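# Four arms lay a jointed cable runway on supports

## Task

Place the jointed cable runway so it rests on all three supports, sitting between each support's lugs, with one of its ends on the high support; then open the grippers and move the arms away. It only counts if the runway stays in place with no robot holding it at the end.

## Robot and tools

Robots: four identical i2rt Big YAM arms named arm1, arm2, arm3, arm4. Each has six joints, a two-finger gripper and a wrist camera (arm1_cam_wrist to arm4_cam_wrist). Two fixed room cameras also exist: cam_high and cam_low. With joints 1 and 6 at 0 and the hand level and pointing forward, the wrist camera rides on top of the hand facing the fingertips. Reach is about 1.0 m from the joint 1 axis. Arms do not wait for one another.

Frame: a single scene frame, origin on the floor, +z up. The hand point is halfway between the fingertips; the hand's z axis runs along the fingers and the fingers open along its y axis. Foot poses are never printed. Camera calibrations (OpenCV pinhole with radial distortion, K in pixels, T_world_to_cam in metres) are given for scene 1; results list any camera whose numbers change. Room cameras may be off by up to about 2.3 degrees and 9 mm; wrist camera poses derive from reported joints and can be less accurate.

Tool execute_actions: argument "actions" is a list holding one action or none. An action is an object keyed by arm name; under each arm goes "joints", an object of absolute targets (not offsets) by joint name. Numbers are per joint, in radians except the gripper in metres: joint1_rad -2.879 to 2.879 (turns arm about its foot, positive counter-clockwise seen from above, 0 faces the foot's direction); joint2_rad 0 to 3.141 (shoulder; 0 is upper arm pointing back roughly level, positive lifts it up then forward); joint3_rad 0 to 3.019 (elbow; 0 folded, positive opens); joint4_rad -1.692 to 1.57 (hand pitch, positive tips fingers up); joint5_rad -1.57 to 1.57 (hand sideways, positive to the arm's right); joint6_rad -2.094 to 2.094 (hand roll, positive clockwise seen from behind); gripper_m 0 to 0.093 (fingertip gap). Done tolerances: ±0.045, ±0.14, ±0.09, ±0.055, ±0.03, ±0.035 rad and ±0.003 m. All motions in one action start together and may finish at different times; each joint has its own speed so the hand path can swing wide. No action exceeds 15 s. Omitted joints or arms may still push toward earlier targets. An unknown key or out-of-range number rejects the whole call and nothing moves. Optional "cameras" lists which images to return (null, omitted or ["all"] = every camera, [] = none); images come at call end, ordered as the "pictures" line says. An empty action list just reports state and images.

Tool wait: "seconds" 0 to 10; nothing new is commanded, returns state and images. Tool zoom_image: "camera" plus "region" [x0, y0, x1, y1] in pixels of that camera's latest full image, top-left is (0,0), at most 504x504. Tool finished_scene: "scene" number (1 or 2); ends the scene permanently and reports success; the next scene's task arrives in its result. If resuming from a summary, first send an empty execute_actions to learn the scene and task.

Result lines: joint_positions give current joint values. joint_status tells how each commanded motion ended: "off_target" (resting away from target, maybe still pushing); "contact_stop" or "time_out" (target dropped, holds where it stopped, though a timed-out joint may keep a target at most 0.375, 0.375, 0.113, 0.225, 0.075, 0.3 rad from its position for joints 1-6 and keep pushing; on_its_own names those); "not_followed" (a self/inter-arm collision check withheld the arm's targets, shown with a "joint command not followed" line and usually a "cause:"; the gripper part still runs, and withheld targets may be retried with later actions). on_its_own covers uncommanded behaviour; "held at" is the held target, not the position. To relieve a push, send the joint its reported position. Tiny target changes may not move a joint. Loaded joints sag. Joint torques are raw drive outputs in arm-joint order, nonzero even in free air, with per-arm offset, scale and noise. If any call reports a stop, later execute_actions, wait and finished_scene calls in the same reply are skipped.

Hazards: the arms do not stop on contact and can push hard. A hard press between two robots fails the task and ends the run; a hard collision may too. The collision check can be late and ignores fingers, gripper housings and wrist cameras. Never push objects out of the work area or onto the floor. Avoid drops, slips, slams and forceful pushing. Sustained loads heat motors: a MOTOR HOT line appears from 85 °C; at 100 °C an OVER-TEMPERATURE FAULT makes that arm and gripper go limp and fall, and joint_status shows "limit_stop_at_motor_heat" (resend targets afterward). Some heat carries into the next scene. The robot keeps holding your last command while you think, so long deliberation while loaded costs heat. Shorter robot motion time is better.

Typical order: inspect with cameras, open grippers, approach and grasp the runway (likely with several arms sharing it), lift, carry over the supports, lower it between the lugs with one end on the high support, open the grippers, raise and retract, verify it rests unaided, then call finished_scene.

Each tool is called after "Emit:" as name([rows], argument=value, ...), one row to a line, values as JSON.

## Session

Emit:
execute_actions(actions=[])

Scene clock: 0.00 s.
Joint torques (N m, as the arm reports them, + toward a larger angle): no reading
Motor temperatures (°C, as the motors report them): arm1=[23 30 28 24 26 23] | arm2=[26 36 31 25 24 22] | arm3=[24 35 30 25 24 27] | arm4=[26 30 31 26 23 25]
arm1.joint_positions: joint1_rad=-0.410 joint2_rad=+0.445 joint3_rad=+1.328 joint4_rad=-1.364 joint5_rad=-0.138 joint6_rad=-0.469 gripper_m=+0.095
arm1.joint_status: not commanded
arm1.hand: x=-0.9662 y=-0.2372 z=+1.3973 quat_wxyz=(-0.499, +0.092, -0.847, +0.157) (m; scene frame)
arm2.joint_positions: joint1_rad=+0.383 joint2_rad=+0.615 joint3_rad=+1.339 joint4_rad=-1.518 joint5_rad=-0.025 joint6_rad=-0.370 gripper_m=+0.095
arm2.joint_status: not commanded
arm2.hand: x=-0.3102 y=-0.4737 z=+1.3955 quat_wxyz=(-0.270, +0.838, -0.392, -0.268) (m; scene frame)
arm3.joint_positions: joint1_rad=+0.189 joint2_rad=+0.475 joint3_rad=+1.419 joint4_rad=-1.393 joint5_rad=+0.139 joint6_rad=-0.074 gripper_m=+0.095
arm3.joint_status: not commanded
arm3.hand: x=+0.1715 y=-0.5176 z=+1.3971 quat_wxyz=(-0.384, +0.668, -0.513, -0.378) (m; scene frame)
arm4.joint_positions: joint1_rad=+0.033 joint2_rad=+0.582 joint3_rad=+1.387 joint4_rad=-1.470 joint5_rad=-0.134 joint6_rad=-0.267 gripper_m=+0.094
arm4.joint_status: not commanded
arm4.hand: x=+0.9368 y=-0.1896 z=+1.3878 quat_wxyz=(-0.037, -0.867, -0.227, +0.442) (m; scene frame)
pictures: arm1_cam_wrist, arm2_cam_wrist, arm3_cam_wrist, arm4_cam_wrist, cam_high, cam_low
camera_calibration (this result's frames):
arm1_cam_wrist: T_world_to_cam=[[0.0106934, -0.93447, 0.355881, -0.709258], [-0.903332, -0.16165, -0.397317, -0.346953], [0.42881, -0.31723, -0.845865, 1.64173], [0, 0, 0, 1]] pos_world=[-1.00982, -0.19806, 1.50324]
arm2_cam_wrist: T_world_to_cam=[[0.807368, 0.536407, 0.245815, 0.160087], [0.575048, -0.80865, -0.124114, -0.0269712], [0.132202, 0.241561, -0.961338, 1.62], [0, 0, 0, 1]] pos_world=[-0.327908, -0.499012, 1.51467]
arm3_cam_wrist: T_world_to_cam=[[0.974689, 0.183615, 0.127541, -0.249247], [0.222626, -0.849385, -0.478521, 0.195326], [0.020468, 0.494803, -0.868764, 1.58717], [0, 0, 0, 1]] pos_world=[0.166968, -0.573665, 1.50413]
arm4_cam_wrist: T_world_to_cam=[[-0.424442, 0.896989, 0.123529, 0.40144], [0.853067, 0.441878, -0.277526, -0.327746], [-0.303522, -0.0124146, -0.952743, 1.73266], [0, 0, 0, 1]] pos_world=[0.975879, -0.193753, 1.51024]
Images, in order (width x height): arm1_cam_wrist 504x504, arm2_cam_wrist 504x504, arm3_cam_wrist 504x504, arm4_cam_wrist 504x504, cam_high 504x504, cam_low 504x504.

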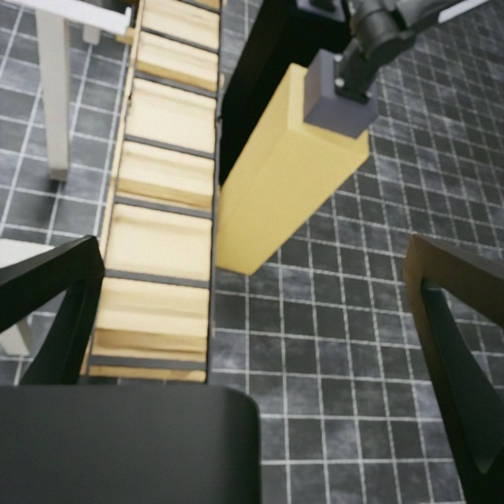

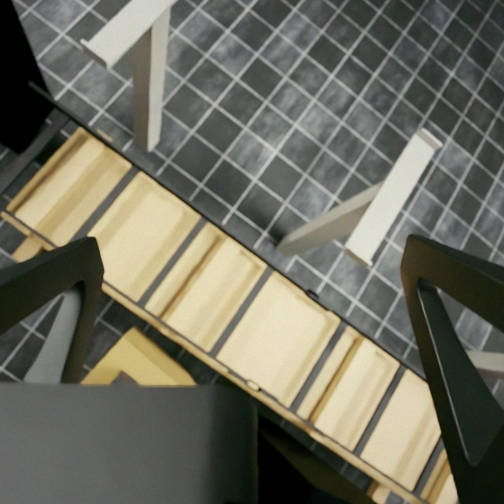

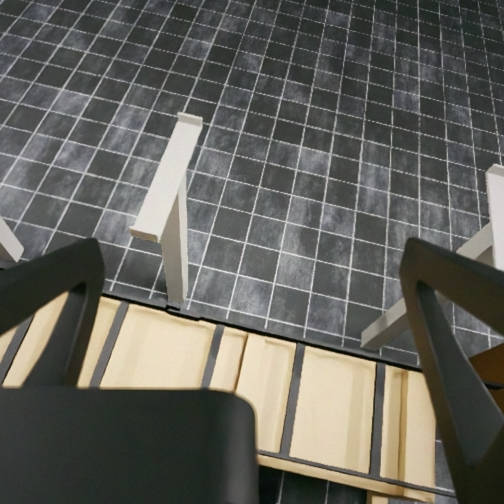

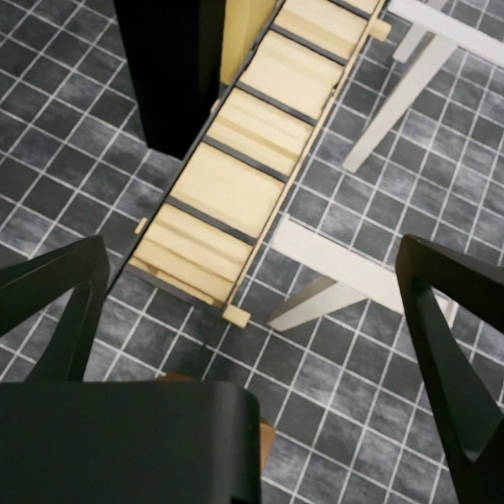

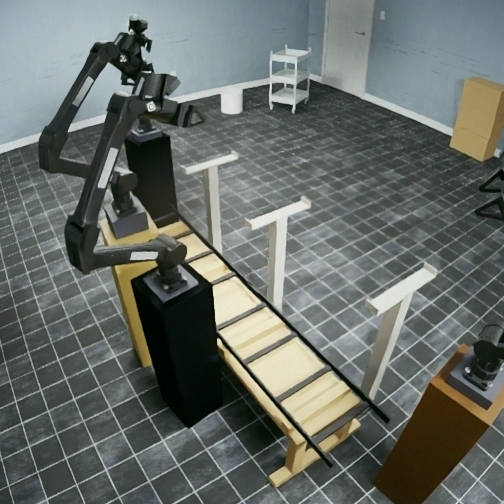

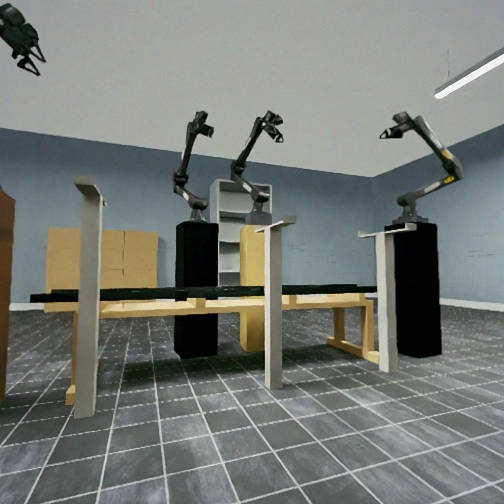

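Emit:
execute_actions([
  {"arm1":{"joints":{"joint1_rad":-0.49,"joint5_rad":0,"joint6_rad":-2.01,"joint2_rad":1.96,"joint3_rad":0.71,"joint4_rad":-0.29}},"arm2":{"joints":{"joint1_rad":-0.26,"joint5_rad":0,"joint6_rad":-0.33,"joint2_rad":2.143,"joint3_rad":0.706,"joint4_rad":-0.13}},"arm3":{"joints":{"joint1_rad":-0.61,"joint5_rad":0,"joint6_rad":-0.52,"joint2_rad":1.92,"joint3_rad":0.78,"joint4_rad":-0.42}},"arm4":{"joints":{"joint1_rad":0.49,"joint5_rad":0,"joint6_rad":-0.95,"joint2_rad":2.02,"joint3_rad":0.81,"joint4_rad":-0.34}}},
])

Scene clock: 9.90 s.
Joint torques (N m, as the arm reports them, + toward a larger angle): arm1=[ -0.09 -10.98   3.09   0.73   0.07  -0.01] | arm2=[  0.81 -12.54   2.02   1.31   0.02   0.04] | arm3=[  0.71 -13.19   5.29   0.45  -0.04  -0.14] | arm4=[  0.6  -14.35   2.77   0.92   0.07  -0.04]
Motor temperatures (°C, as the motors report them): arm1=[23 30 30 24 26 23] | arm2=[26 36 34 25 24 22] | arm3=[24 35 31 25 24 27] | arm4=[26 30 32 26 23 25]
arm1.joint_positions: joint1_rad=-0.484 joint2_rad=+1.969 joint3_rad=+0.701 joint4_rad=-0.306 joint5_rad=-0.003 joint6_rad=-2.001 gripper_m=+0.095
arm1.joint_status: all done
arm1.hand: x=-0.8147 y=-0.3526 z=+0.7057 quat_wxyz=(+0.003, +0.711, -0.704, +0.005) (m; scene frame)
arm2.joint_positions: joint1_rad=-0.265 joint2_rad=+2.129 joint3_rad=+0.707 joint4_rad=-0.145 joint5_rad=+0.000 joint6_rad=-0.337 gripper_m=+0.095
arm2.joint_status: all done
arm2.hand: x=-0.1282 y=-0.3505 z=+0.7065 quat_wxyz=(-0.004, +0.708, -0.706, -0.001) (m; scene frame)
arm3.joint_positions: joint1_rad=-0.608 joint2_rad=+1.923 joint3_rad=+0.766 joint4_rad=-0.438 joint5_rad=+0.000 joint6_rad=-0.509 gripper_m=+0.095
arm3.joint_status: all done
arm3.hand: x=+0.3716 y=-0.3554 z=+0.6980 quat_wxyz=(+0.009, +0.702, -0.712, -0.002) (m; scene frame)
arm4.joint_positions: joint1_rad=+0.489 joint2_rad=+2.016 joint3_rad=+0.814 joint4_rad=-0.361 joint5_rad=-0.001 joint6_rad=-0.936 gripper_m=+0.095
arm4.joint_status: all done
arm4.hand: x=+0.8123 y=-0.3572 z=+0.7092 quat_wxyz=(+0.005, -0.708, -0.706, +0.006) (m; scene frame)
pictures: arm1_cam_wrist, arm2_cam_wrist, arm3_cam_wrist, arm4_cam_wrist, cam_high, cam_low
camera_calibration (this result's frames):
arm1_cam_wrist: T_world_to_cam=[[0.999864, 0.0138837, -0.00891495, 0.825167], [0.016468, -0.806352, 0.591207, -0.679193], [0.00101956, -0.591273, -0.806471, 0.482221], [0, 0, 0, 1]] pos_world=[-0.814361, -0.274, 0.797797]
arm2_cam_wrist: T_world_to_cam=[[0.999874, -0.00443279, 0.0152225, 0.114473], [-0.012416, -0.816007, 0.577909, -0.691384], [0.00985992, -0.578026, -0.815959, 0.498201], [0, 0, 0, 1]] pos_world=[-0.127955, -0.275694, 0.804326]
arm3_cam_wrist: T_world_to_cam=[[0.999756, -0.00891654, -0.0201856, -0.359593], [0.00489227, -0.802411, 0.596752, -0.69897], [-0.0215181, -0.596706, -0.802172, 0.476668], [0, 0, 0, 1]] pos_world=[0.373182, -0.279637, 0.792222]
arm4_cam_wrist: T_world_to_cam=[[-0.999859, 0.0136109, 0.00987707, 0.815208], [0.0168171, 0.808863, 0.587757, -0.139092], [0.0000107297, 0.58784, -0.808977, 0.912151], [0, 0, 0, 1]] pos_world=[0.817423, -0.434788, 0.81161]
Images, in order (width x height): arm1_cam_wrist 504x504, arm2_cam_wrist 504x504, arm3_cam_wrist 504x504, arm4_cam_wrist 504x504, cam_high 504x504, cam_low 504x504.

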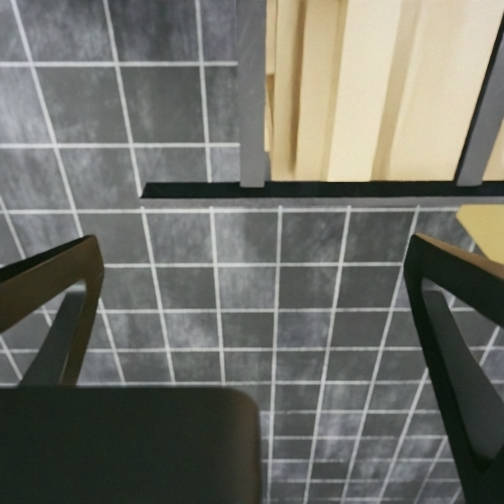

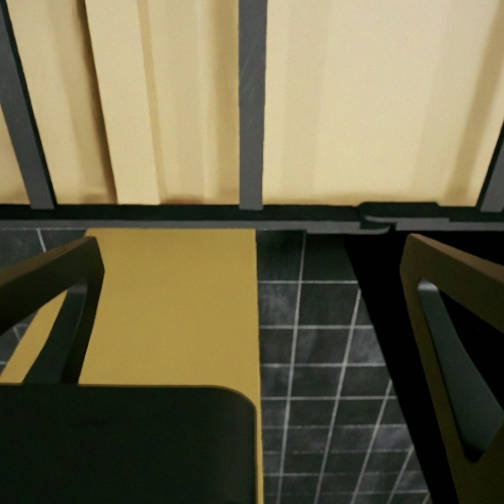

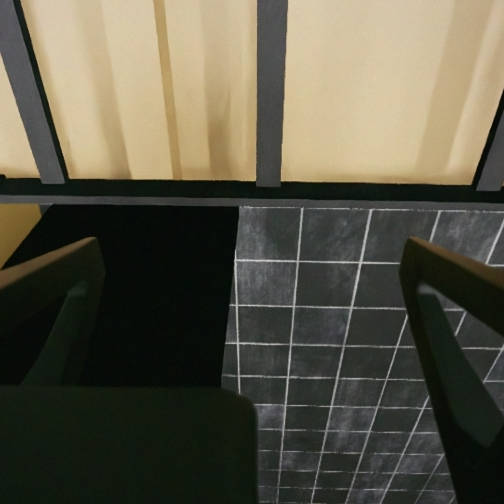

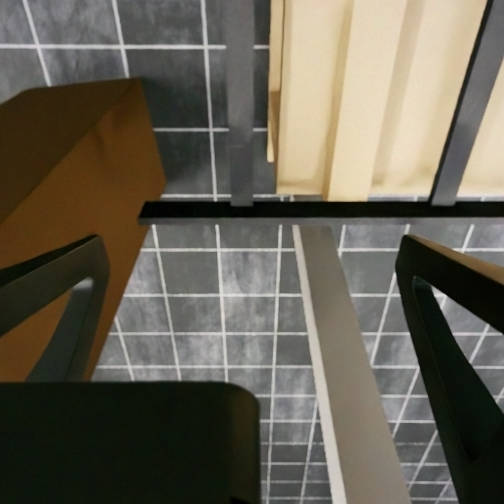

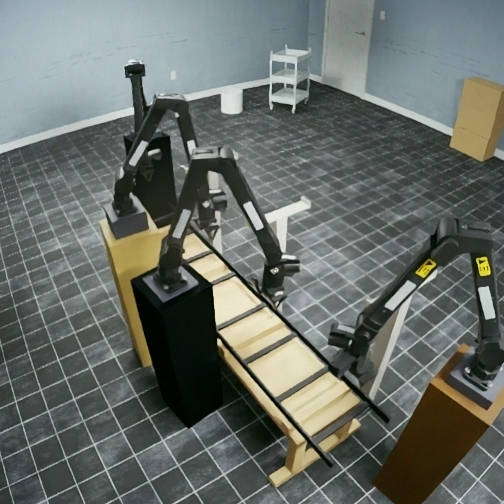

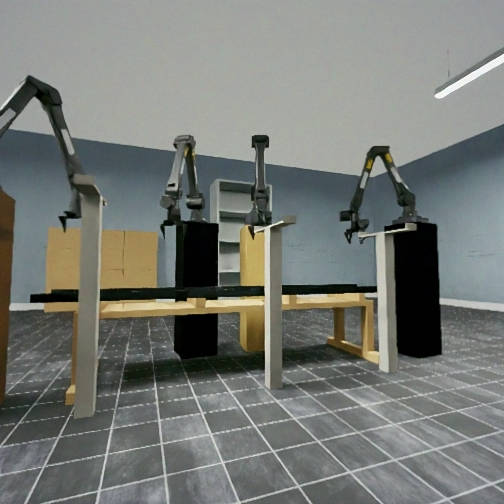

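Emit:
execute_actions([
  {"arm1":{"joints":{"joint2_rad":2.54,"joint3_rad":0.89,"joint4_rad":0.09}},"arm2":{"joints":{"joint2_rad":2.69,"joint3_rad":0.992,"joint4_rad":0.14}},"arm3":{"joints":{"joint2_rad":2.44,"joint3_rad":0.95,"joint4_rad":-0.055}},"arm4":{"joints":{"joint2_rad":2.55,"joint3_rad":0.99,"joint4_rad":0.015}}},
], cameras=[])

Emit:
execute_actions([
  {"arm1":{"joints":{"joint2_rad":2.77,"joint3_rad":1.045,"joint4_rad":0.16}},"arm2":{"joints":{"joint2_rad":2.91,"joint3_rad":1.174,"joint4_rad":0.175}},"arm3":{"joints":{"joint2_rad":2.675,"joint3_rad":1.084,"joint4_rad":0.035}},"arm4":{"joints":{"joint2_rad":2.78,"joint3_rad":1.148,"joint4_rad":0.08}}},
], cameras=[])

Emit:
execute_actions([
  {"arm1":{"joints":{"joint2_rad":2.855,"joint3_rad":1.105}},"arm2":{"joints":{"joint2_rad":2.99,"joint3_rad":1.245}},"arm3":{"joints":{"joint2_rad":2.765,"joint3_rad":1.14,"joint4_rad":0.05}},"arm4":{"joints":{"joint2_rad":2.875,"joint3_rad":1.21,"joint4_rad":0.09}}},
], cameras=["arm1_cam_wrist","arm2_cam_wrist","arm3_cam_wrist","arm4_cam_wrist"])

Scene clock: 33.17 s.
Joint torques (N m, as the arm reports them, + toward a larger angle): arm1=[ -0.06 -13.31  -0.22   0.63   0.08  -0.01] | arm2=[  0.71 -16.46  -0.31   0.94   0.02   0.04] | arm3=[  0.75 -18.56   1.34   0.51  -0.03  -0.14] | arm4=[  0.2  -17.22   0.38   1.04   0.06   0.  ]
Motor temperatures (°C, as the motors report them): arm1=[23 32 29 24 26 23] | arm2=[26 37 31 25 24 22] | arm3=[24 37 31 25 23 27] | arm4=[26 32 31 26 23 25]
arm1.joint_positions: joint1_rad=-0.484 joint2_rad=+2.558 joint3_rad=+0.888 joint4_rad=+0.076 joint5_rad=-0.003 joint6_rad=-2.002 gripper_m=+0.095
arm1.joint_status: all done
arm1.hand: x=-0.8254 y=-0.3502 z=+0.5193 quat_wxyz=(+0.006, +0.711, -0.703, -0.005) (m; scene frame)
arm2.joint_positions: joint1_rad=-0.265 joint2_rad=+2.699 joint3_rad=+0.990 joint4_rad=+0.132 joint5_rad=+0.000 joint6_rad=-0.337 gripper_m=+0.095
arm2.joint_status: all done
arm2.hand: x=-0.1272 y=-0.3484 z=+0.5215 quat_wxyz=(+0.000, +0.708, -0.706, +0.001) (m; scene frame)
arm3.joint_positions: joint1_rad=-0.608 joint2_rad=+2.463 joint3_rad=+0.945 joint4_rad=-0.071 joint5_rad=+0.000 joint6_rad=-0.510 gripper_m=+0.095
arm3.joint_status: all done
arm3.hand: x=+0.3766 y=-0.3439 z=+0.5192 quat_wxyz=(+0.006, +0.703, -0.711, -0.003) (m; scene frame)
arm4.joint_positions: joint1_rad=+0.489 joint2_rad=+2.565 joint3_rad=+0.986 joint4_rad=-0.004 joint5_rad=-0.001 joint6_rad=-0.938 gripper_m=+0.095
arm4.joint_status: all done
arm4.hand: x=+0.8233 y=-0.3470 z=+0.5204 quat_wxyz=(+0.003, -0.707, -0.707, -0.004) (m; scene frame)
pictures: none
No camera images: the call's "cameras" was empty. Leave "cameras" out to get every camera's image.

Scene clock: 34.37 s.
Joint torques (N m, as the arm reports them, + toward a larger angle): arm1=[ -0.1  -13.67  -0.81   0.39   0.07   0.  ] | arm2=[  0.73 -15.68  -0.44   0.86   0.02   0.04] | arm3=[  0.73 -17.69   0.02   0.16  -0.03  -0.13] | arm4=[  1.04 -16.53  -0.11   0.63   0.07   0.  ]
Motor temperatures (°C, as the motors report them): arm1=[23 32 29 24 26 23] | arm2=[26 37 31 25 24 22] | arm3=[24 37 31 25 23 27] | arm4=[26 32 31 26 23 25]
arm1.joint_positions: joint1_rad=-0.484 joint2_rad=+2.789 joint3_rad=+1.043 joint4_rad=+0.153 joint5_rad=-0.003 joint6_rad=-2.002 gripper_m=+0.095
arm1.joint_status: all done
arm1.hand: x=-0.8279 y=-0.3502 z=+0.4385 quat_wxyz=(+0.006, +0.711, -0.703, -0.004) (m; scene frame)
arm2.joint_positions: joint1_rad=-0.265 joint2_rad=+2.902 joint3_rad=+1.171 joint4_rad=+0.169 joint5_rad=+0.000 joint6_rad=-0.337 gripper_m=+0.095
arm2.joint_status: all done
arm2.hand: x=-0.1241 y=-0.3399 z=+0.4459 quat_wxyz=(-0.007, +0.708, -0.706, -0.003) (m; scene frame)
arm3.joint_positions: joint1_rad=-0.608 joint2_rad=+2.689 joint3_rad=+1.081 joint4_rad=+0.029 joint5_rad=+0.000 joint6_rad=-0.510 gripper_m=+0.095
arm3.joint_status: all done
arm3.hand: x=+0.3769 y=-0.3420 z=+0.4388 quat_wxyz=(+0.001, +0.703, -0.711, -0.004) (m; scene frame)
arm4.joint_positions: joint1_rad=+0.489 joint2_rad=+2.784 joint3_rad=+1.145 joint4_rad=+0.071 joint5_rad=-0.001 joint6_rad=-0.938 gripper_m=+0.095
arm4.joint_status: all done
arm4.hand: x=+0.8182 y=-0.3498 z=+0.4407 quat_wxyz=(+0.005, -0.707, -0.707, +0.004) (m; scene frame)
pictures: none
No camera images: the call's "cameras" was empty. Leave "cameras" out to get every camera's image.

Scene clock: 35.23 s.
Joint torques (N m, as the arm reports them, + toward a larger angle): arm1=[ -0.13 -12.66  -1.21   0.38   0.08   0.  ] | arm2=[  0.74 -14.51  -0.67   0.86   0.02   0.04] | arm3=[  0.78 -16.09  -0.19   0.44  -0.03  -0.14] | arm4=[  0.71 -15.91  -0.52   0.88   0.06  -0.02]
Motor temperatures (°C, as the motors report them): arm1=[23 32 29 24 26 23] | arm2=[26 37 31 25 24 22] | arm3=[24 37 31 25 23 27] | arm4=[26 32 31 26 23 25]
arm1.joint_positions: joint1_rad=-0.484 joint2_rad=+2.856 joint3_rad=+1.110 joint4_rad=+0.153 joint5_rad=-0.003 joint6_rad=-2.002 gripper_m=+0.095
arm1.joint_status: all done
arm1.hand: x=-0.8246 y=-0.3520 z=+0.4127 quat_wxyz=(+0.006, +0.711, -0.703, -0.004) (m; scene frame)
arm2.joint_positions: joint1_rad=-0.265 joint2_rad=+2.963 joint3_rad=+1.248 joint4_rad=+0.169 joint5_rad=+0.000 joint6_rad=-0.337 gripper_m=+0.095
arm2.joint_status: all done
arm2.hand: x=-0.1206 y=-0.3299 z=+0.4216 quat_wxyz=(-0.014, +0.708, -0.706, -0.006) (m; scene frame)
arm3.joint_positions: joint1_rad=-0.608 joint2_rad=+2.760 joint3_rad=+1.140 joint4_rad=+0.039 joint5_rad=+0.000 joint6_rad=-0.510 gripper_m=+0.095
arm3.joint_status: all done
arm3.hand: x=+0.3775 y=-0.3406 z=+0.4123 quat_wxyz=(+0.002, +0.703, -0.711, -0.004) (m; scene frame)
arm4.joint_positions: joint1_rad=+0.489 joint2_rad=+2.863 joint3_rad=+1.213 joint4_rad=+0.077 joint5_rad=-0.001 joint6_rad=-0.938 gripper_m=+0.095
arm4.joint_status: all done
arm4.hand: x=+0.8192 y=-0.3487 z=+0.4108 quat_wxyz=(+0.004, -0.707, -0.707, +0.001) (m; scene frame)
pictures: arm1_cam_wrist, arm2_cam_wrist, arm3_cam_wrist, arm4_cam_wrist
camera_calibration (this result's frames):
arm1_cam_wrist: T_world_to_cam=[[0.999524, 0.0157034, -0.0265701, 0.840135], [0.0282759, -0.810982, 0.584388, -0.494291], [-0.012371, -0.584861, -0.81104, 0.239373], [0, 0, 0, 1]] pos_world=[-0.822797, -0.274054, 0.505321]
arm2_cam_wrist: T_world_to_cam=[[0.999741, -0.00478884, 0.0222677, 0.108235], [-0.0164585, -0.827702, 0.560926, -0.507039], [0.0157448, -0.561147, -0.827566, 0.288762], [0, 0, 0, 1]] pos_world=[-0.121098, -0.257121, 0.520971]
arm3_cam_wrist: T_world_to_cam=[[0.999877, -0.00806342, -0.013436, -0.373635], [0.00136247, -0.809458, 0.587176, -0.513797], [-0.0156105, -0.587122, -0.809348, 0.260452], [0, 0, 0, 1]] pos_world=[0.378355, -0.265993, 0.507465]
arm4_cam_wrist: T_world_to_cam=[[-0.99992, 0.0125252, 0.00164914, 0.828037], [0.0110647, 0.805275, 0.592798, 0.0307515], [0.00609689, 0.592769, -0.80535, 0.660991], [0, 0, 0, 1]] pos_world=[0.823601, -0.42695, 0.512734]
Images, in order (width x height): arm1_cam_wrist 504x504, arm2_cam_wrist 504x504, arm3_cam_wrist 504x504, arm4_cam_wrist 504x504.

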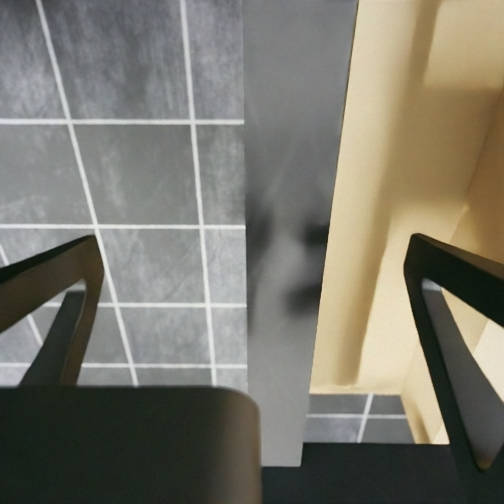

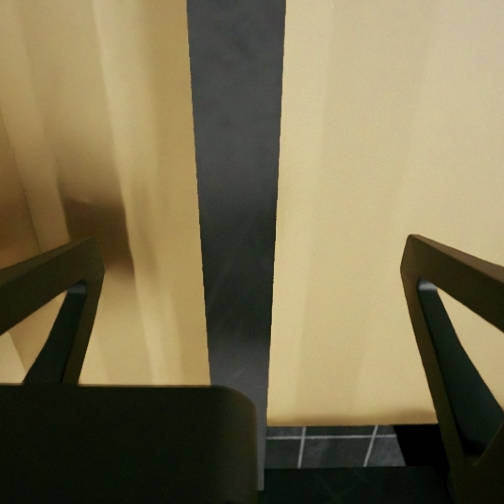

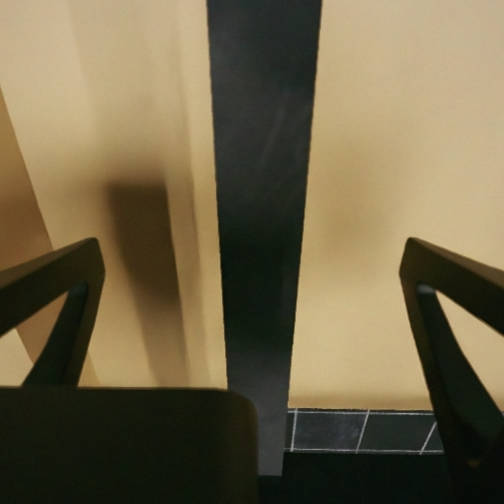

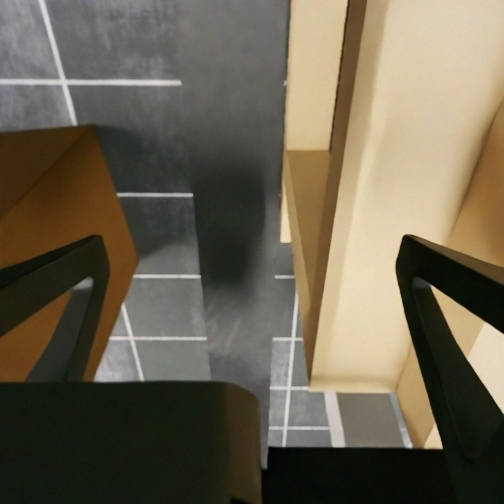

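Emit:
execute_actions([
  {"arm1":{"joints":{"joint2_rad":2.935,"joint3_rad":1.195,"joint4_rad":0.175,"gripper_m":0.08}},"arm2":{"joints":{"joint2_rad":3.09,"joint3_rad":1.335,"gripper_m":0.075}},"arm3":{"joints":{"joint2_rad":2.85,"joint3_rad":1.217,"joint4_rad":0.06,"gripper_m":0.075}},"arm4":{"joints":{"joint2_rad":2.96,"joint3_rad":1.283,"gripper_m":0.08}}},
], cameras=[])

Emit:
execute_actions([
  {"arm1":{"joints":{"gripper_m":0}},"arm2":{"joints":{"gripper_m":0}},"arm3":{"joints":{"gripper_m":0}},"arm4":{"joints":{"gripper_m":0}}},
], cameras=[])

Scene clock: 42.10 s.
Joint torques (N m, as the arm reports them, + toward a larger angle): arm1=[ -0.09 -12.96  -0.9    0.62   0.08   0.  ] | arm2=[  0.78 -14.81  -0.74   0.85   0.02   0.04] | arm3=[  0.74 -16.69  -0.34   0.38  -0.03  -0.13] | arm4=[  0.34 -15.17  -0.5    0.65   0.05  -0.03]
Motor temperatures (°C, as the motors report them): arm1=[23 33 28 24 26 23] | arm2=[26 37 31 25 24 22] | arm3=[24 37 30 25 23 27] | arm4=[26 32 31 26 23 25]
arm1.joint_positions: joint1_rad=-0.484 joint2_rad=+2.937 joint3_rad=+1.196 joint4_rad=+0.162 joint5_rad=-0.003 joint6_rad=-2.002 gripper_m=+0.080
arm1.joint_status: all done
arm1.hand: x=-0.8174 y=-0.3556 z=+0.3816 quat_wxyz=(+0.004, +0.711, -0.703, +0.003) (m; scene frame)
arm2.joint_positions: joint1_rad=-0.265 joint2_rad=+3.073 joint3_rad=+1.335 joint4_rad=+0.169 joint5_rad=+0.000 joint6_rad=-0.337 gripper_m=+0.075
arm2.joint_status: all done
arm2.hand: x=-0.1258 y=-0.3451 z=+0.3807 quat_wxyz=(-0.004, +0.708, -0.706, -0.001) (m; scene frame)
arm3.joint_positions: joint1_rad=-0.608 joint2_rad=+2.846 joint3_rad=+1.217 joint4_rad=+0.047 joint5_rad=+0.000 joint6_rad=-0.510 gripper_m=+0.075
arm3.joint_status: all done
arm3.hand: x=+0.3784 y=-0.3386 z=+0.3800 quat_wxyz=(+0.002, +0.703, -0.711, -0.004) (m; scene frame)
arm4.joint_positions: joint1_rad=+0.489 joint2_rad=+2.948 joint3_rad=+1.283 joint4_rad=+0.077 joint5_rad=-0.001 joint6_rad=-0.938 gripper_m=+0.080
arm4.joint_status: all done
arm4.hand: x=+0.8251 y=-0.3440 z=+0.3786 quat_wxyz=(+0.003, -0.707, -0.707, -0.007) (m; scene frame)
pictures: none
No camera images: the call's "cameras" was empty. Leave "cameras" out to get every camera's image.

Scene clock: 42.77 s.
Joint torques (N m, as the arm reports them, + toward a larger angle): arm1=[ -0.11 -12.96  -1.02   0.48   0.18   0.  ] | arm2=[  0.74 -14.79  -0.81   0.85  -0.06  -0.03] | arm3=[  0.79 -16.5   -0.44   0.33  -0.22  -0.12] | arm4=[  0.25 -15.65  -0.52   0.68  -0.03   0.06]
Motor temperatures (°C, as the motors report them): arm1=[23 33 28 24 26 23] | arm2=[26 37 31 25 24 22] | arm3=[24 37 30 25 23 27] | arm4=[26 32 31 26 23 25]
arm1.joint_positions: joint1_rad=-0.484 joint2_rad=+2.937 joint3_rad=+1.199 joint4_rad=+0.167 joint5_rad=-0.006 joint6_rad=-2.003 gripper_m=+0.025
arm1.joint_status: gripper_m off_target (ended at +0.025, target +0.000)
arm1.hand: x=-0.8148 y=-0.3563 z=+0.3814 quat_wxyz=(+0.001, +0.711, -0.703, +0.006) (m; scene frame)
arm2.joint_positions: joint1_rad=-0.265 joint2_rad=+3.073 joint3_rad=+1.336 joint4_rad=+0.169 joint5_rad=+0.002 joint6_rad=-0.330 gripper_m=+0.025
arm2.joint_status: gripper_m off_target (ended at +0.025, target +0.000)
arm2.hand: x=-0.1252 y=-0.3448 z=+0.3807 quat_wxyz=(-0.005, +0.705, -0.709, +0.000) (m; scene frame)
arm3.joint_positions: joint1_rad=-0.609 joint2_rad=+2.846 joint3_rad=+1.218 joint4_rad=+0.049 joint5_rad=+0.005 joint6_rad=-0.512 gripper_m=+0.024
arm3.joint_status: gripper_m off_target (ended at +0.024, target +0.000)
arm3.hand: x=+0.3796 y=-0.3385 z=+0.3798 quat_wxyz=(+0.000, +0.703, -0.711, -0.002) (m; scene frame)
arm4.joint_positions: joint1_rad=+0.489 joint2_rad=+2.948 joint3_rad=+1.284 joint4_rad=+0.079 joint5_rad=+0.001 joint6_rad=-0.940 gripper_m=+0.024
arm4.joint_status: gripper_m off_target (ended at +0.024, target +0.000)
arm4.hand: x=+0.8241 y=-0.3443 z=+0.3786 quat_wxyz=(+0.004, -0.706, -0.708, -0.006) (m; scene frame)
pictures: none
No camera images: the call's "cameras" was empty. Leave "cameras" out to get every camera's image.

Emit:
execute_actions([
  {"arm1":{"joints":{"joint2_rad":2.735,"joint3_rad":1.045,"joint4_rad":0.14}},"arm2":{"joints":{"joint2_rad":2.865,"joint3_rad":1.145,"joint4_rad":0.16}},"arm3":{"joints":{"joint2_rad":2.635,"joint3_rad":1.085,"joint4_rad":0.005}},"arm4":{"joints":{"joint2_rad":2.745,"joint3_rad":1.14,"joint4_rad":0.055}}},
], cameras=[])

Emit:
execute_actions([
  {"arm1":{"joints":{"joint2_rad":2.49,"joint3_rad":0.895,"joint4_rad":0.06}},"arm2":{"joints":{"joint2_rad":2.625,"joint3_rad":0.965,"joint4_rad":0.115}},"arm3":{"joints":{"joint2_rad":2.39,"joint3_rad":0.96,"joint4_rad":-0.09}},"arm4":{"joints":{"joint2_rad":2.51,"joint3_rad":0.99,"joint4_rad":-0.015}}},
], cameras=[])

Emit:
execute_actions([
  {"arm1":{"joints":{"joint2_rad":2.21,"joint3_rad":0.785,"joint4_rad":-0.095}},"arm2":{"joints":{"joint2_rad":2.355,"joint3_rad":0.82,"joint4_rad":0.01}},"arm3":{"joints":{"joint2_rad":2.125,"joint3_rad":0.875,"joint4_rad":-0.25}},"arm4":{"joints":{"joint2_rad":2.24,"joint3_rad":0.87,"joint4_rad":-0.15}}},
], cameras=[])

Emit:
execute_actions([
  {"arm1":{"joints":{"joint2_rad":1.92,"joint3_rad":0.725,"joint4_rad":-0.315}},"arm2":{"joints":{"joint2_rad":2.06,"joint3_rad":0.73,"joint4_rad":-0.17}},"arm3":{"joints":{"joint2_rad":1.865,"joint3_rad":0.845,"joint4_rad":-0.47}},"arm4":{"joints":{"joint2_rad":1.97,"joint3_rad":0.815,"joint4_rad":-0.355}}},
], cameras=[])

Emit:
execute_actions([
  {"arm1":{"joints":{"joint2_rad":1.645,"joint3_rad":0.745,"joint4_rad":-0.59}},"arm2":{"joints":{"joint2_rad":1.77,"joint3_rad":0.71,"joint4_rad":-0.415}},"arm3":{"joints":{"joint2_rad":1.64,"joint3_rad":0.895,"joint4_rad":-0.72}},"arm4":{"joints":{"joint2_rad":1.715,"joint3_rad":0.825,"joint4_rad":-0.6}}},
], cameras=[])

Emit:
execute_actions([
  {"arm1":{"joints":{"joint2_rad":1.54,"joint3_rad":0.775,"joint4_rad":-0.715}},"arm2":{"joints":{"joint2_rad":1.65,"joint3_rad":0.73,"joint4_rad":-0.535}},"arm3":{"joints":{"joint1_rad":-0.58,"joint2_rad":1.49,"joint3_rad":0.955,"joint4_rad":-0.89,"joint5_rad":0.06,"joint6_rad":-0.485}},"arm4":{"joints":{"joint1_rad":0.46,"joint2_rad":1.5,"joint3_rad":0.955,"joint4_rad":-0.97,"joint5_rad":-0.04,"joint6_rad":-0.965}}},
], cameras=["cam_high","cam_low"])

Scene clock: 79.60 s.
Joint torques (N m, as the arm reports them, + toward a larger angle): arm1=[  1.17 -16.65  -2.02  -0.3   -0.35   0.09] | arm2=[  0.61 -22.12  -4.67  -0.21   0.01  -0.07] | arm3=[  0.93 -22.24  -0.77  -0.65  -0.29  -0.13] | arm4=[ -0.88 -20.01  -1.05   0.07   0.31   0.03]
Motor temperatures (°C, as the motors report them): arm1=[23 35 28 24 26 23] | arm2=[26 37 30 25 24 22] | arm3=[24 38 29 25 24 27] | arm4=[26 33 30 26 23 25]
arm1.joint_positions: joint1_rad=-0.498 joint2_rad=+2.789 joint3_rad=+1.066 joint4_rad=+0.154 joint5_rad=+0.008 joint6_rad=-2.015 gripper_m=+0.025
arm1.joint_status: all done
arm1.hand: x=-0.8175 y=-0.3620 z=+0.4369 quat_wxyz=(+0.007, +0.711, -0.703, +0.009) (m; scene frame)
arm2.joint_positions: joint1_rad=-0.263 joint2_rad=+2.945 joint3_rad=+1.191 joint4_rad=+0.176 joint5_rad=+0.000 joint6_rad=-0.325 gripper_m=+0.025
arm2.joint_status: all done
arm2.hand: x=-0.1287 y=-0.3511 z=+0.4307 quat_wxyz=(+0.000, +0.705, -0.710, +0.001) (m; scene frame)
arm3.joint_positions: joint1_rad=-0.609 joint2_rad=+2.705 joint3_rad=+1.091 joint4_rad=+0.026 joint5_rad=+0.005 joint6_rad=-0.511 gripper_m=+0.024
arm3.joint_status: all done
arm3.hand: x=+0.3763 y=-0.3452 z=+0.4328 quat_wxyz=(+0.005, +0.703, -0.711, +0.000) (m; scene frame)
arm4.joint_positions: joint1_rad=+0.493 joint2_rad=+2.792 joint3_rad=+1.153 joint4_rad=+0.065 joint5_rad=-0.007 joint6_rad=-0.937 gripper_m=+0.024
arm4.joint_status: all done
arm4.hand: x=+0.8208 y=-0.3511 z=+0.4376 quat_wxyz=(+0.001, -0.706, -0.708, +0.001) (m; scene frame)
pictures: none
No camera images: the call's "cameras" was empty. Leave "cameras" out to get every camera's image.

Scene clock: 80.63 s.
Joint torques (N m, as the arm reports them, + toward a larger angle): arm1=[  0.96 -16.19  -0.37  -0.22  -0.19   0.09] | arm2=[  0.76 -21.7   -3.01  -0.24  -0.05  -0.07] | arm3=[  0.75 -21.83   1.83  -0.46  -0.2   -0.12] | arm4=[  0.18 -20.23   0.38  -0.12   0.09  -0.02]
Motor temperatures (°C, as the motors report them): arm1=[23 35 28 24 26 23] | arm2=[26 38 31 25 24 22] | arm3=[24 38 29 25 24 27] | arm4=[26 33 30 26 23 25]
arm1.joint_positions: joint1_rad=-0.495 joint2_rad=+2.543 joint3_rad=+0.899 joint4_rad=+0.072 joint5_rad=+0.004 joint6_rad=-2.013 gripper_m=+0.025
arm1.joint_status: all done
arm1.hand: x=-0.8158 y=-0.3600 z=+0.5239 quat_wxyz=(+0.006, +0.711, -0.703, +0.007) (m; scene frame)
arm2.joint_positions: joint1_rad=-0.265 joint2_rad=+2.705 joint3_rad=+0.995 joint4_rad=+0.132 joint5_rad=+0.002 joint6_rad=-0.326 gripper_m=+0.025
arm2.joint_status: all done
arm2.hand: x=-0.1269 y=-0.3484 z=+0.5194 quat_wxyz=(+0.000, +0.704, -0.710, +0.002) (m; scene frame)
arm3.joint_positions: joint1_rad=-0.609 joint2_rad=+2.462 joint3_rad=+0.947 joint4_rad=-0.075 joint5_rad=+0.004 joint6_rad=-0.511 gripper_m=+0.024
arm3.joint_status: all done
arm3.hand: x=+0.3779 y=-0.3435 z=+0.5197 quat_wxyz=(+0.006, +0.703, -0.711, +0.000) (m; scene frame)
arm4.joint_positions: joint1_rad=+0.492 joint2_rad=+2.562 joint3_rad=+0.988 joint4_rad=-0.005 joint5_rad=-0.003 joint6_rad=-0.937 gripper_m=+0.024
arm4.joint_status: all done
arm4.hand: x=+0.8221 y=-0.3498 z=+0.5215 quat_wxyz=(+0.003, -0.706, -0.708, -0.002) (m; scene frame)
pictures: none
No camera images: the call's "cameras" was empty. Leave "cameras" out to get every camera's image.

Scene clock: 81.67 s.
Joint torques (N m, as the arm reports them, + toward a larger angle): arm1=[  0.9  -15.66   1.39  -0.14  -0.09   0.09] | arm2=[  0.93 -21.61  -0.86  -0.33  -0.07  -0.05] | arm3=[  0.84 -20.55   5.02  -0.25  -0.18  -0.13] | arm4=[  0.32 -19.32   2.29   0.19   0.07   0.  ]
Motor temperatures (°C, as the motors report them): arm1=[23 35 28 24 26 23] | arm2=[26 38 31 25 24 22] | arm3=[24 39 29 25 24 27] | arm4=[26 33 30 26 23 25]
arm1.joint_positions: joint1_rad=-0.495 joint2_rad=+2.267 joint3_rad=+0.777 joint4_rad=-0.086 joint5_rad=+0.001 joint6_rad=-2.012 gripper_m=+0.025
arm1.joint_status: all done
arm1.hand: x=-0.8143 y=-0.3587 z=+0.6140 quat_wxyz=(+0.005, +0.711, -0.703, +0.005) (m; scene frame)
arm2.joint_positions: joint1_rad=-0.267 joint2_rad=+2.440 joint3_rad=+0.836 joint4_rad=+0.028 joint5_rad=+0.003 joint6_rad=-0.328 gripper_m=+0.025
arm2.joint_status: all done
arm2.hand: x=-0.1255 y=-0.3467 z=+0.6101 quat_wxyz=(-0.002, +0.704, -0.710, +0.001) (m; scene frame)
arm3.joint_positions: joint1_rad=-0.609 joint2_rad=+2.195 joint3_rad=+0.846 joint4_rad=-0.242 joint5_rad=+0.004 joint6_rad=-0.511 gripper_m=+0.024
arm3.joint_status: all done
arm3.hand: x=+0.3789 y=-0.3431 z=+0.6108 quat_wxyz=(+0.006, +0.703, -0.711, -0.001) (m; scene frame)
arm4.joint_positions: joint1_rad=+0.491 joint2_rad=+2.297 joint3_rad=+0.858 joint4_rad=-0.143 joint5_rad=-0.002 joint6_rad=-0.937 gripper_m=+0.024
arm4.joint_status: all done
arm4.hand: x=+0.8234 y=-0.3491 z=+0.6123 quat_wxyz=(+0.003, -0.707, -0.708, -0.004) (m; scene frame)
pictures: none
No camera images: the call's "cameras" was empty. Leave "cameras" out to get every camera's image.

Scene clock: 82.73 s.
Joint torques (N m, as the arm reports them, + toward a larger angle): arm1=[  0.91 -14.36   3.45  -0.12  -0.1    0.07] | arm2=[  0.78 -20.81   2.    -0.35  -0.05  -0.04] | arm3=[  0.75 -19.42   8.18  -0.18  -0.07  -0.12] | arm4=[  0.16 -17.98   4.4    0.21   0.12  -0.02]
Motor temperatures (°C, as the motors report them): arm1=[23 35 28 24 26 23] | arm2=[26 38 31 25 24 22] | arm3=[24 39 29 25 24 27] | arm4=[26 33 30 26 23 25]
arm1.joint_positions: joint1_rad=-0.495 joint2_rad=+1.974 joint3_rad=+0.708 joint4_rad=-0.305 joint5_rad=+0.001 joint6_rad=-2.011 gripper_m=+0.025
arm1.joint_status: all done
arm1.hand: x=-0.8139 y=-0.3579 z=+0.7049 quat_wxyz=(+0.004, +0.710, -0.704, +0.007) (m; scene frame)
arm2.joint_positions: joint1_rad=-0.267 joint2_rad=+2.151 joint3_rad=+0.729 joint4_rad=-0.151 joint5_rad=+0.002 joint6_rad=-0.328 gripper_m=+0.025
arm2.joint_status: all done
arm2.hand: x=-0.1254 y=-0.3458 z=+0.7010 quat_wxyz=(-0.003, +0.704, -0.710, +0.001) (m; scene frame)
arm3.joint_positions: joint1_rad=-0.609 joint2_rad=+1.929 joint3_rad=+0.803 joint4_rad=-0.466 joint5_rad=+0.000 joint6_rad=-0.511 gripper_m=+0.024
arm3.joint_status: all done
arm3.hand: x=+0.3785 y=-0.3440 z=+0.7020 quat_wxyz=(+0.007, +0.703, -0.711, -0.002) (m; scene frame)
arm4.joint_positions: joint1_rad=+0.491 joint2_rad=+2.025 joint3_rad=+0.794 joint4_rad=-0.350 joint5_rad=-0.003 joint6_rad=-0.937 gripper_m=+0.024
arm4.joint_status: all done
arm4.hand: x=+0.8225 y=-0.3510 z=+0.7033 quat_wxyz=(+0.003, -0.707, -0.708, -0.003) (m; scene frame)
pictures: none
No camera images: the call's "cameras" was empty. Leave "cameras" out to get every camera's image.

Scene clock: 83.80 s.
Joint torques (N m, as the arm reports them, + toward a larger angle): arm1=[  1.01 -12.85   6.25  -0.06  -0.31   0.05] | arm2=[  0.84 -19.71   5.82  -0.3   -0.02  -0.07] | arm3=[  0.74 -16.34  13.79  -0.3   -0.02  -0.15] | arm4=[  0.84 -17.49   6.86   0.25   0.31   0.  ]
Motor temperatures (°C, as the motors report them): arm1=[23 35 28 24 26 23] | arm2=[26 38 31 25 24 22] | arm3=[24 39 30 25 24 27] | arm4=[26 34 30 26 23 25]
arm1.joint_positions: joint1_rad=-0.495 joint2_rad=+1.699 joint3_rad=+0.712 joint4_rad=-0.582 joint5_rad=+0.007 joint6_rad=-2.009 gripper_m=+0.025
arm1.joint_status: all done
arm1.hand: x=-0.8137 y=-0.3579 z=+0.7959 quat_wxyz=(+0.007, +0.710, -0.704, +0.009) (m; scene frame)
arm2.joint_positions: joint1_rad=-0.267 joint2_rad=+1.865 joint3_rad=+0.689 joint4_rad=-0.397 joint5_rad=+0.001 joint6_rad=-0.326 gripper_m=+0.025
arm2.joint_status: all done
arm2.hand: x=-0.1257 y=-0.3457 z=+0.7894 quat_wxyz=(-0.002, +0.704, -0.711, +0.000) (m; scene frame)
arm3.joint_positions: joint1_rad=-0.609 joint2_rad=+1.686 joint3_rad=+0.813 joint4_rad=-0.712 joint5_rad=-0.001 joint6_rad=-0.509 gripper_m=+0.024
arm3.joint_status: all done
arm3.hand: x=+0.3776 y=-0.3467 z=+0.7918 quat_wxyz=(+0.003, +0.702, -0.712, -0.004) (m; scene frame)
arm4.joint_positions: joint1_rad=+0.491 joint2_rad=+1.769 joint3_rad=+0.795 joint4_rad=-0.598 joint5_rad=-0.008 joint6_rad=-0.936 gripper_m=+0.024
arm4.joint_status: all done
arm4.hand: x=+0.8213 y=-0.3539 z=+0.7945 quat_wxyz=(+0.001, -0.707, -0.707, +0.001) (m; scene frame)
pictures: none
No camera images: the call's "cameras" was empty. Leave "cameras" out to get every camera's image.

Scene clock: 85.80 s.
Joint torques (N m, as the arm reports them, + toward a larger angle): arm1=[  0.89 -12.67   8.14  -0.95  -0.18   0.04] | arm2=[  0.64 -19.67   7.91  -0.39  -0.06  -0.1 ] | arm3=[  0.72 -15.62  16.38  -0.29   0.05  -0.12] | arm4=[  0.29 -16.3   11.68  -1.35   0.13   0.07]
Motor temperatures (°C, as the motors report them): arm1=[23 35 29 24 26 23] | arm2=[26 39 31 25 24 22] | arm3=[24 39 31 25 24 27] | arm4=[26 34 32 26 23 25]
arm1.joint_positions: joint1_rad=-0.494 joint2_rad=+1.598 joint3_rad=+0.722 joint4_rad=-0.682 joint5_rad=+0.003 joint6_rad=-2.007 gripper_m=+0.025
arm1.joint_status: all done
arm1.hand: x=-0.8139 y=-0.3564 z=+0.8312 quat_wxyz=(+0.003, +0.709, -0.705, +0.014) (m; scene frame)
arm2.joint_positions: joint1_rad=-0.264 joint2_rad=+1.751 joint3_rad=+0.696 joint4_rad=-0.515 joint5_rad=+0.003 joint6_rad=-0.323 gripper_m=+0.025
arm2.joint_status: all done
arm2.hand: x=-0.1259 y=-0.3439 z=+0.8272 quat_wxyz=(-0.004, +0.703, -0.711, +0.000) (m; scene frame)
arm3.joint_positions: joint1_rad=-0.578 joint2_rad=+1.539 joint3_rad=+0.860 joint4_rad=-0.880 joint5_rad=+0.058 joint6_rad=-0.476 gripper_m=+0.024
arm3.joint_status: joint3_rad time_out (moved +0.047 of +0.142); the others done
arm3.on_its_own: joint3_rad reads +0.860 and still pushes toward +0.955 since a time_out
arm3.hand: x=+0.3780 y=-0.3443 z=+0.8570 quat_wxyz=(-0.017, +0.701, -0.713, +0.021) (m; scene frame)
arm4.joint_positions: joint1_rad=+0.463 joint2_rad=+1.563 joint3_rad=+0.883 joint4_rad=-0.923 joint5_rad=-0.045 joint6_rad=-0.962 gripper_m=+0.024
arm4.joint_status: all done
arm4.hand: x=+0.8208 y=-0.3504 z=+0.8922 quat_wxyz=(-0.020, -0.708, -0.706, -0.010) (m; scene frame)
pictures: cam_high, cam_low
Images, in order (width x height): cam_high 504x504, cam_low 504x504.

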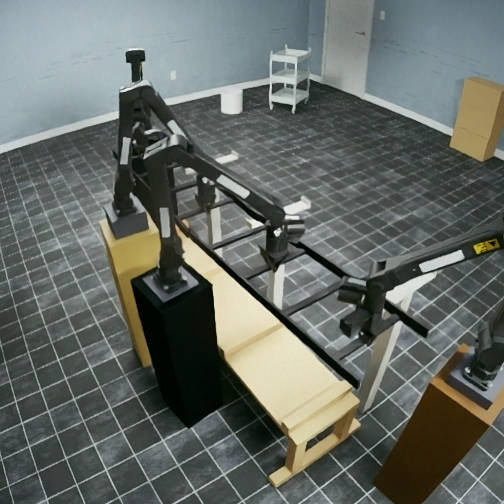

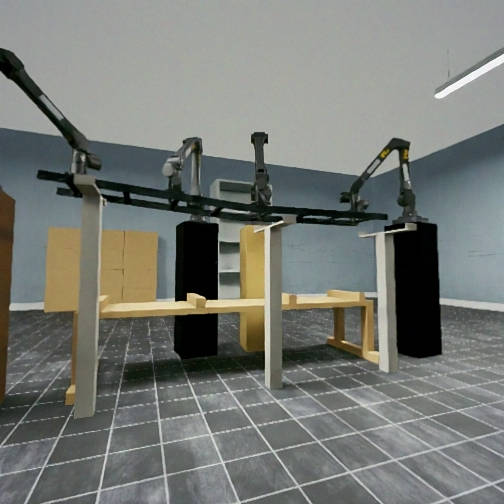

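Emit:
execute_actions([
  {"arm1":{"joints":{"joint1_rad":-0.13,"joint2_rad":1.475,"joint3_rad":0.69,"joint4_rad":-0.69,"joint6_rad":-1.645}},"arm2":{"joints":{"joint1_rad":-0.17,"joint2_rad":1.83,"joint3_rad":1.095,"joint4_rad":-0.68,"joint6_rad":-0.23}},"arm3":{"joints":{"joint1_rad":-0.452,"joint2_rad":1.705,"joint3_rad":1.26,"joint4_rad":-0.97,"joint5_rad":0.07,"joint6_rad":-0.35}},"arm4":{"joints":{"joint1_rad":0.148,"joint2_rad":1.375,"joint3_rad":0.815,"joint4_rad":-0.975,"joint5_rad":-0.02,"joint6_rad":-1.28}}},
], cameras=[])

Emit:
execute_actions([
  {"arm1":{"joints":{"joint1_rad":0.25,"joint2_rad":1.51,"joint3_rad":0.725,"joint4_rad":-0.7,"joint6_rad":-1.27}},"arm2":{"joints":{"joint1_rad":-0.118,"joint2_rad":2.03,"joint3_rad":1.51,"joint4_rad":-0.865,"joint6_rad":-0.18}},"arm3":{"joints":{"joint1_rad":-0.375,"joint2_rad":1.945,"joint3_rad":1.67,"joint4_rad":-1.115,"joint6_rad":-0.275}},"arm4":{"joints":{"joint1_rad":-0.23,"joint2_rad":1.345,"joint3_rad":0.78,"joint5_rad":0.005,"joint6_rad":-1.655}}},
], cameras=["cam_high"])

Emit:
execute_actions([
  {"arm1":{"joints":{"joint1_rad":0.56,"joint2_rad":1.615,"joint3_rad":0.87,"joint4_rad":-0.73,"joint6_rad":-0.96}},"arm2":{"joints":{"joint1_rad":-0.085,"joint2_rad":2.28,"joint3_rad":2.05,"joint4_rad":-1.11,"joint6_rad":-0.145}},"arm3":{"joints":{"joint1_rad":-0.322,"joint2_rad":2.255,"joint3_rad":2.26,"joint4_rad":-1.36,"joint5_rad":0.08,"joint6_rad":-0.225}},"arm4":{"joints":{"joint1_rad":-0.585,"joint2_rad":1.425,"joint3_rad":0.865,"joint5_rad":0.03,"joint6_rad":-2.01}}},
])

Scene clock: 109.77 s.
Joint torques (N m, as the arm reports them, + toward a larger angle): arm1=[  1.22 -12.43   7.7   -0.14  -0.49   0.08] | arm2=[  0.86 -25.55  11.16  -1.41   0.05   0.01] | arm3=[  0.68 -22.08  15.57  -0.46  -0.17  -0.03] | arm4=[ -0.67 -15.21   9.25  -0.06   0.14   0.  ]
Motor temperatures (°C, as the motors report them): arm1=[23 35 33 24 26 23] | arm2=[26 40 34 25 24 22] | arm3=[24 38 38 25 23 27] | arm4=[26 34 39 26 23 25]
arm1.joint_positions: joint1_rad=-0.137 joint2_rad=+1.543 joint3_rad=+0.642 joint4_rad=-0.682 joint5_rad=+0.011 joint6_rad=-1.649 gripper_m=+0.025
arm1.joint_status: all done
arm1.hand: x=-0.8176 y=-0.2356 z=+0.8269 quat_wxyz=(+0.012, +0.709, -0.705, +0.006) (m; scene frame)
arm2.joint_positions: joint1_rad=-0.177 joint2_rad=+1.948 joint3_rad=+1.034 joint4_rad=-0.638 joint5_rad=-0.001 joint6_rad=-0.233 gripper_m=+0.025
arm2.joint_status: all done
arm2.hand: x=-0.1268 y=-0.2215 z=+0.8243 quat_wxyz=(-0.011, +0.703, -0.712, -0.006) (m; scene frame)
arm3.joint_positions: joint1_rad=-0.450 joint2_rad=+1.774 joint3_rad=+1.180 joint4_rad=-0.959 joint5_rad=+0.075 joint6_rad=-0.348 gripper_m=+0.024
arm3.joint_status: all done
arm3.hand: x=+0.3756 y=-0.2233 z=+0.8611 quat_wxyz=(-0.027, +0.700, -0.713, +0.025) (m; scene frame)
arm4.joint_positions: joint1_rad=+0.154 joint2_rad=+1.443 joint3_rad=+0.775 joint4_rad=-0.966 joint5_rad=-0.024 joint6_rad=-1.269 gripper_m=+0.024
arm4.joint_status: all done
arm4.hand: x=+0.8157 y=-0.2290 z=+0.9015 quat_wxyz=(-0.021, -0.708, -0.705, -0.021) (m; scene frame)
pictures: none
No camera images: the call's "cameras" was empty. Leave "cameras" out to get every camera's image.

Scene clock: 112.17 s.
Joint torques (N m, as the arm reports them, + toward a larger angle): arm1=[  1.48 -11.43   8.51   0.04  -0.64   0.09] | arm2=[  0.61 -32.52  12.95  -1.17   0.22  -0.04] | arm3=[  0.36 -27.92  18.18  -0.63  -0.27  -0.06] | arm4=[  0.03 -14.68   8.34   0.05   0.36   0.06]
Motor temperatures (°C, as the motors report them): arm1=[23 35 33 24 26 23] | arm2=[26 41 35 25 24 22] | arm3=[24 39 39 25 23 27] | arm4=[26 34 39 26 23 25]
arm1.joint_positions: joint1_rad=+0.240 joint2_rad=+1.559 joint3_rad=+0.664 joint4_rad=-0.696 joint5_rad=+0.015 joint6_rad=-1.275 gripper_m=+0.025
arm1.joint_status: all done
arm1.hand: x=-0.8247 y=-0.1178 z=+0.8254 quat_wxyz=(+0.017, +0.710, -0.704, +0.009) (m; scene frame)
arm2.joint_positions: joint1_rad=-0.121 joint2_rad=+2.177 joint3_rad=+1.441 joint4_rad=-0.828 joint5_rad=-0.006 joint6_rad=-0.180 gripper_m=+0.025
arm2.joint_status: joint2_rad time_out (moved +0.229 of +0.082); the others done
arm2.on_its_own: joint2_rad reads +2.177 and still pushes toward +2.030 since a time_out
arm2.hand: x=-0.1307 y=-0.1020 z=+0.8164 quat_wxyz=(-0.004, +0.703, -0.711, -0.005) (m; scene frame)
arm3.joint_positions: joint1_rad=-0.369 joint2_rad=+2.028 joint3_rad=+1.568 joint4_rad=-1.095 joint5_rad=+0.078 joint6_rad=-0.270 gripper_m=+0.024
arm3.joint_status: joint3_rad time_out (moved +0.388 of +0.490); the others done
arm3.on_its_own: joint3_rad reads +1.568 and still pushes toward +1.670 since a time_out
arm3.hand: x=+0.3703 y=-0.1038 z=+0.8594 quat_wxyz=(-0.029, +0.701, -0.712, +0.025) (m; scene frame)
arm4.joint_positions: joint1_rad=-0.220 joint2_rad=+1.413 joint3_rad=+0.754 joint4_rad=-0.966 joint5_rad=-0.005 joint6_rad=-1.643 gripper_m=+0.024
arm4.joint_status: all done
arm4.hand: x=+0.8084 y=-0.1064 z=+0.9051 quat_wxyz=(-0.018, -0.708, -0.706, -0.014) (m; scene frame)
pictures: cam_high
Images, in order (width x height): cam_high 504x504.

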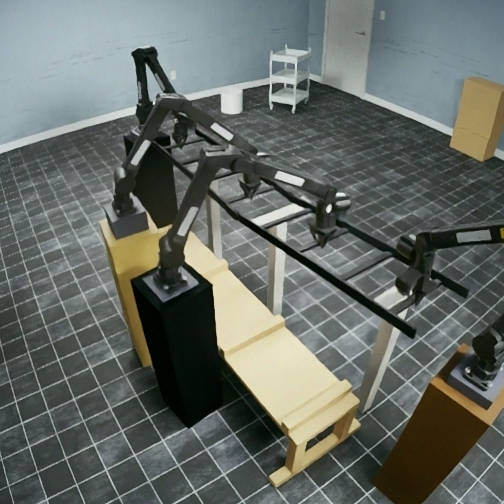

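not run: a stop came earlier in this reply.


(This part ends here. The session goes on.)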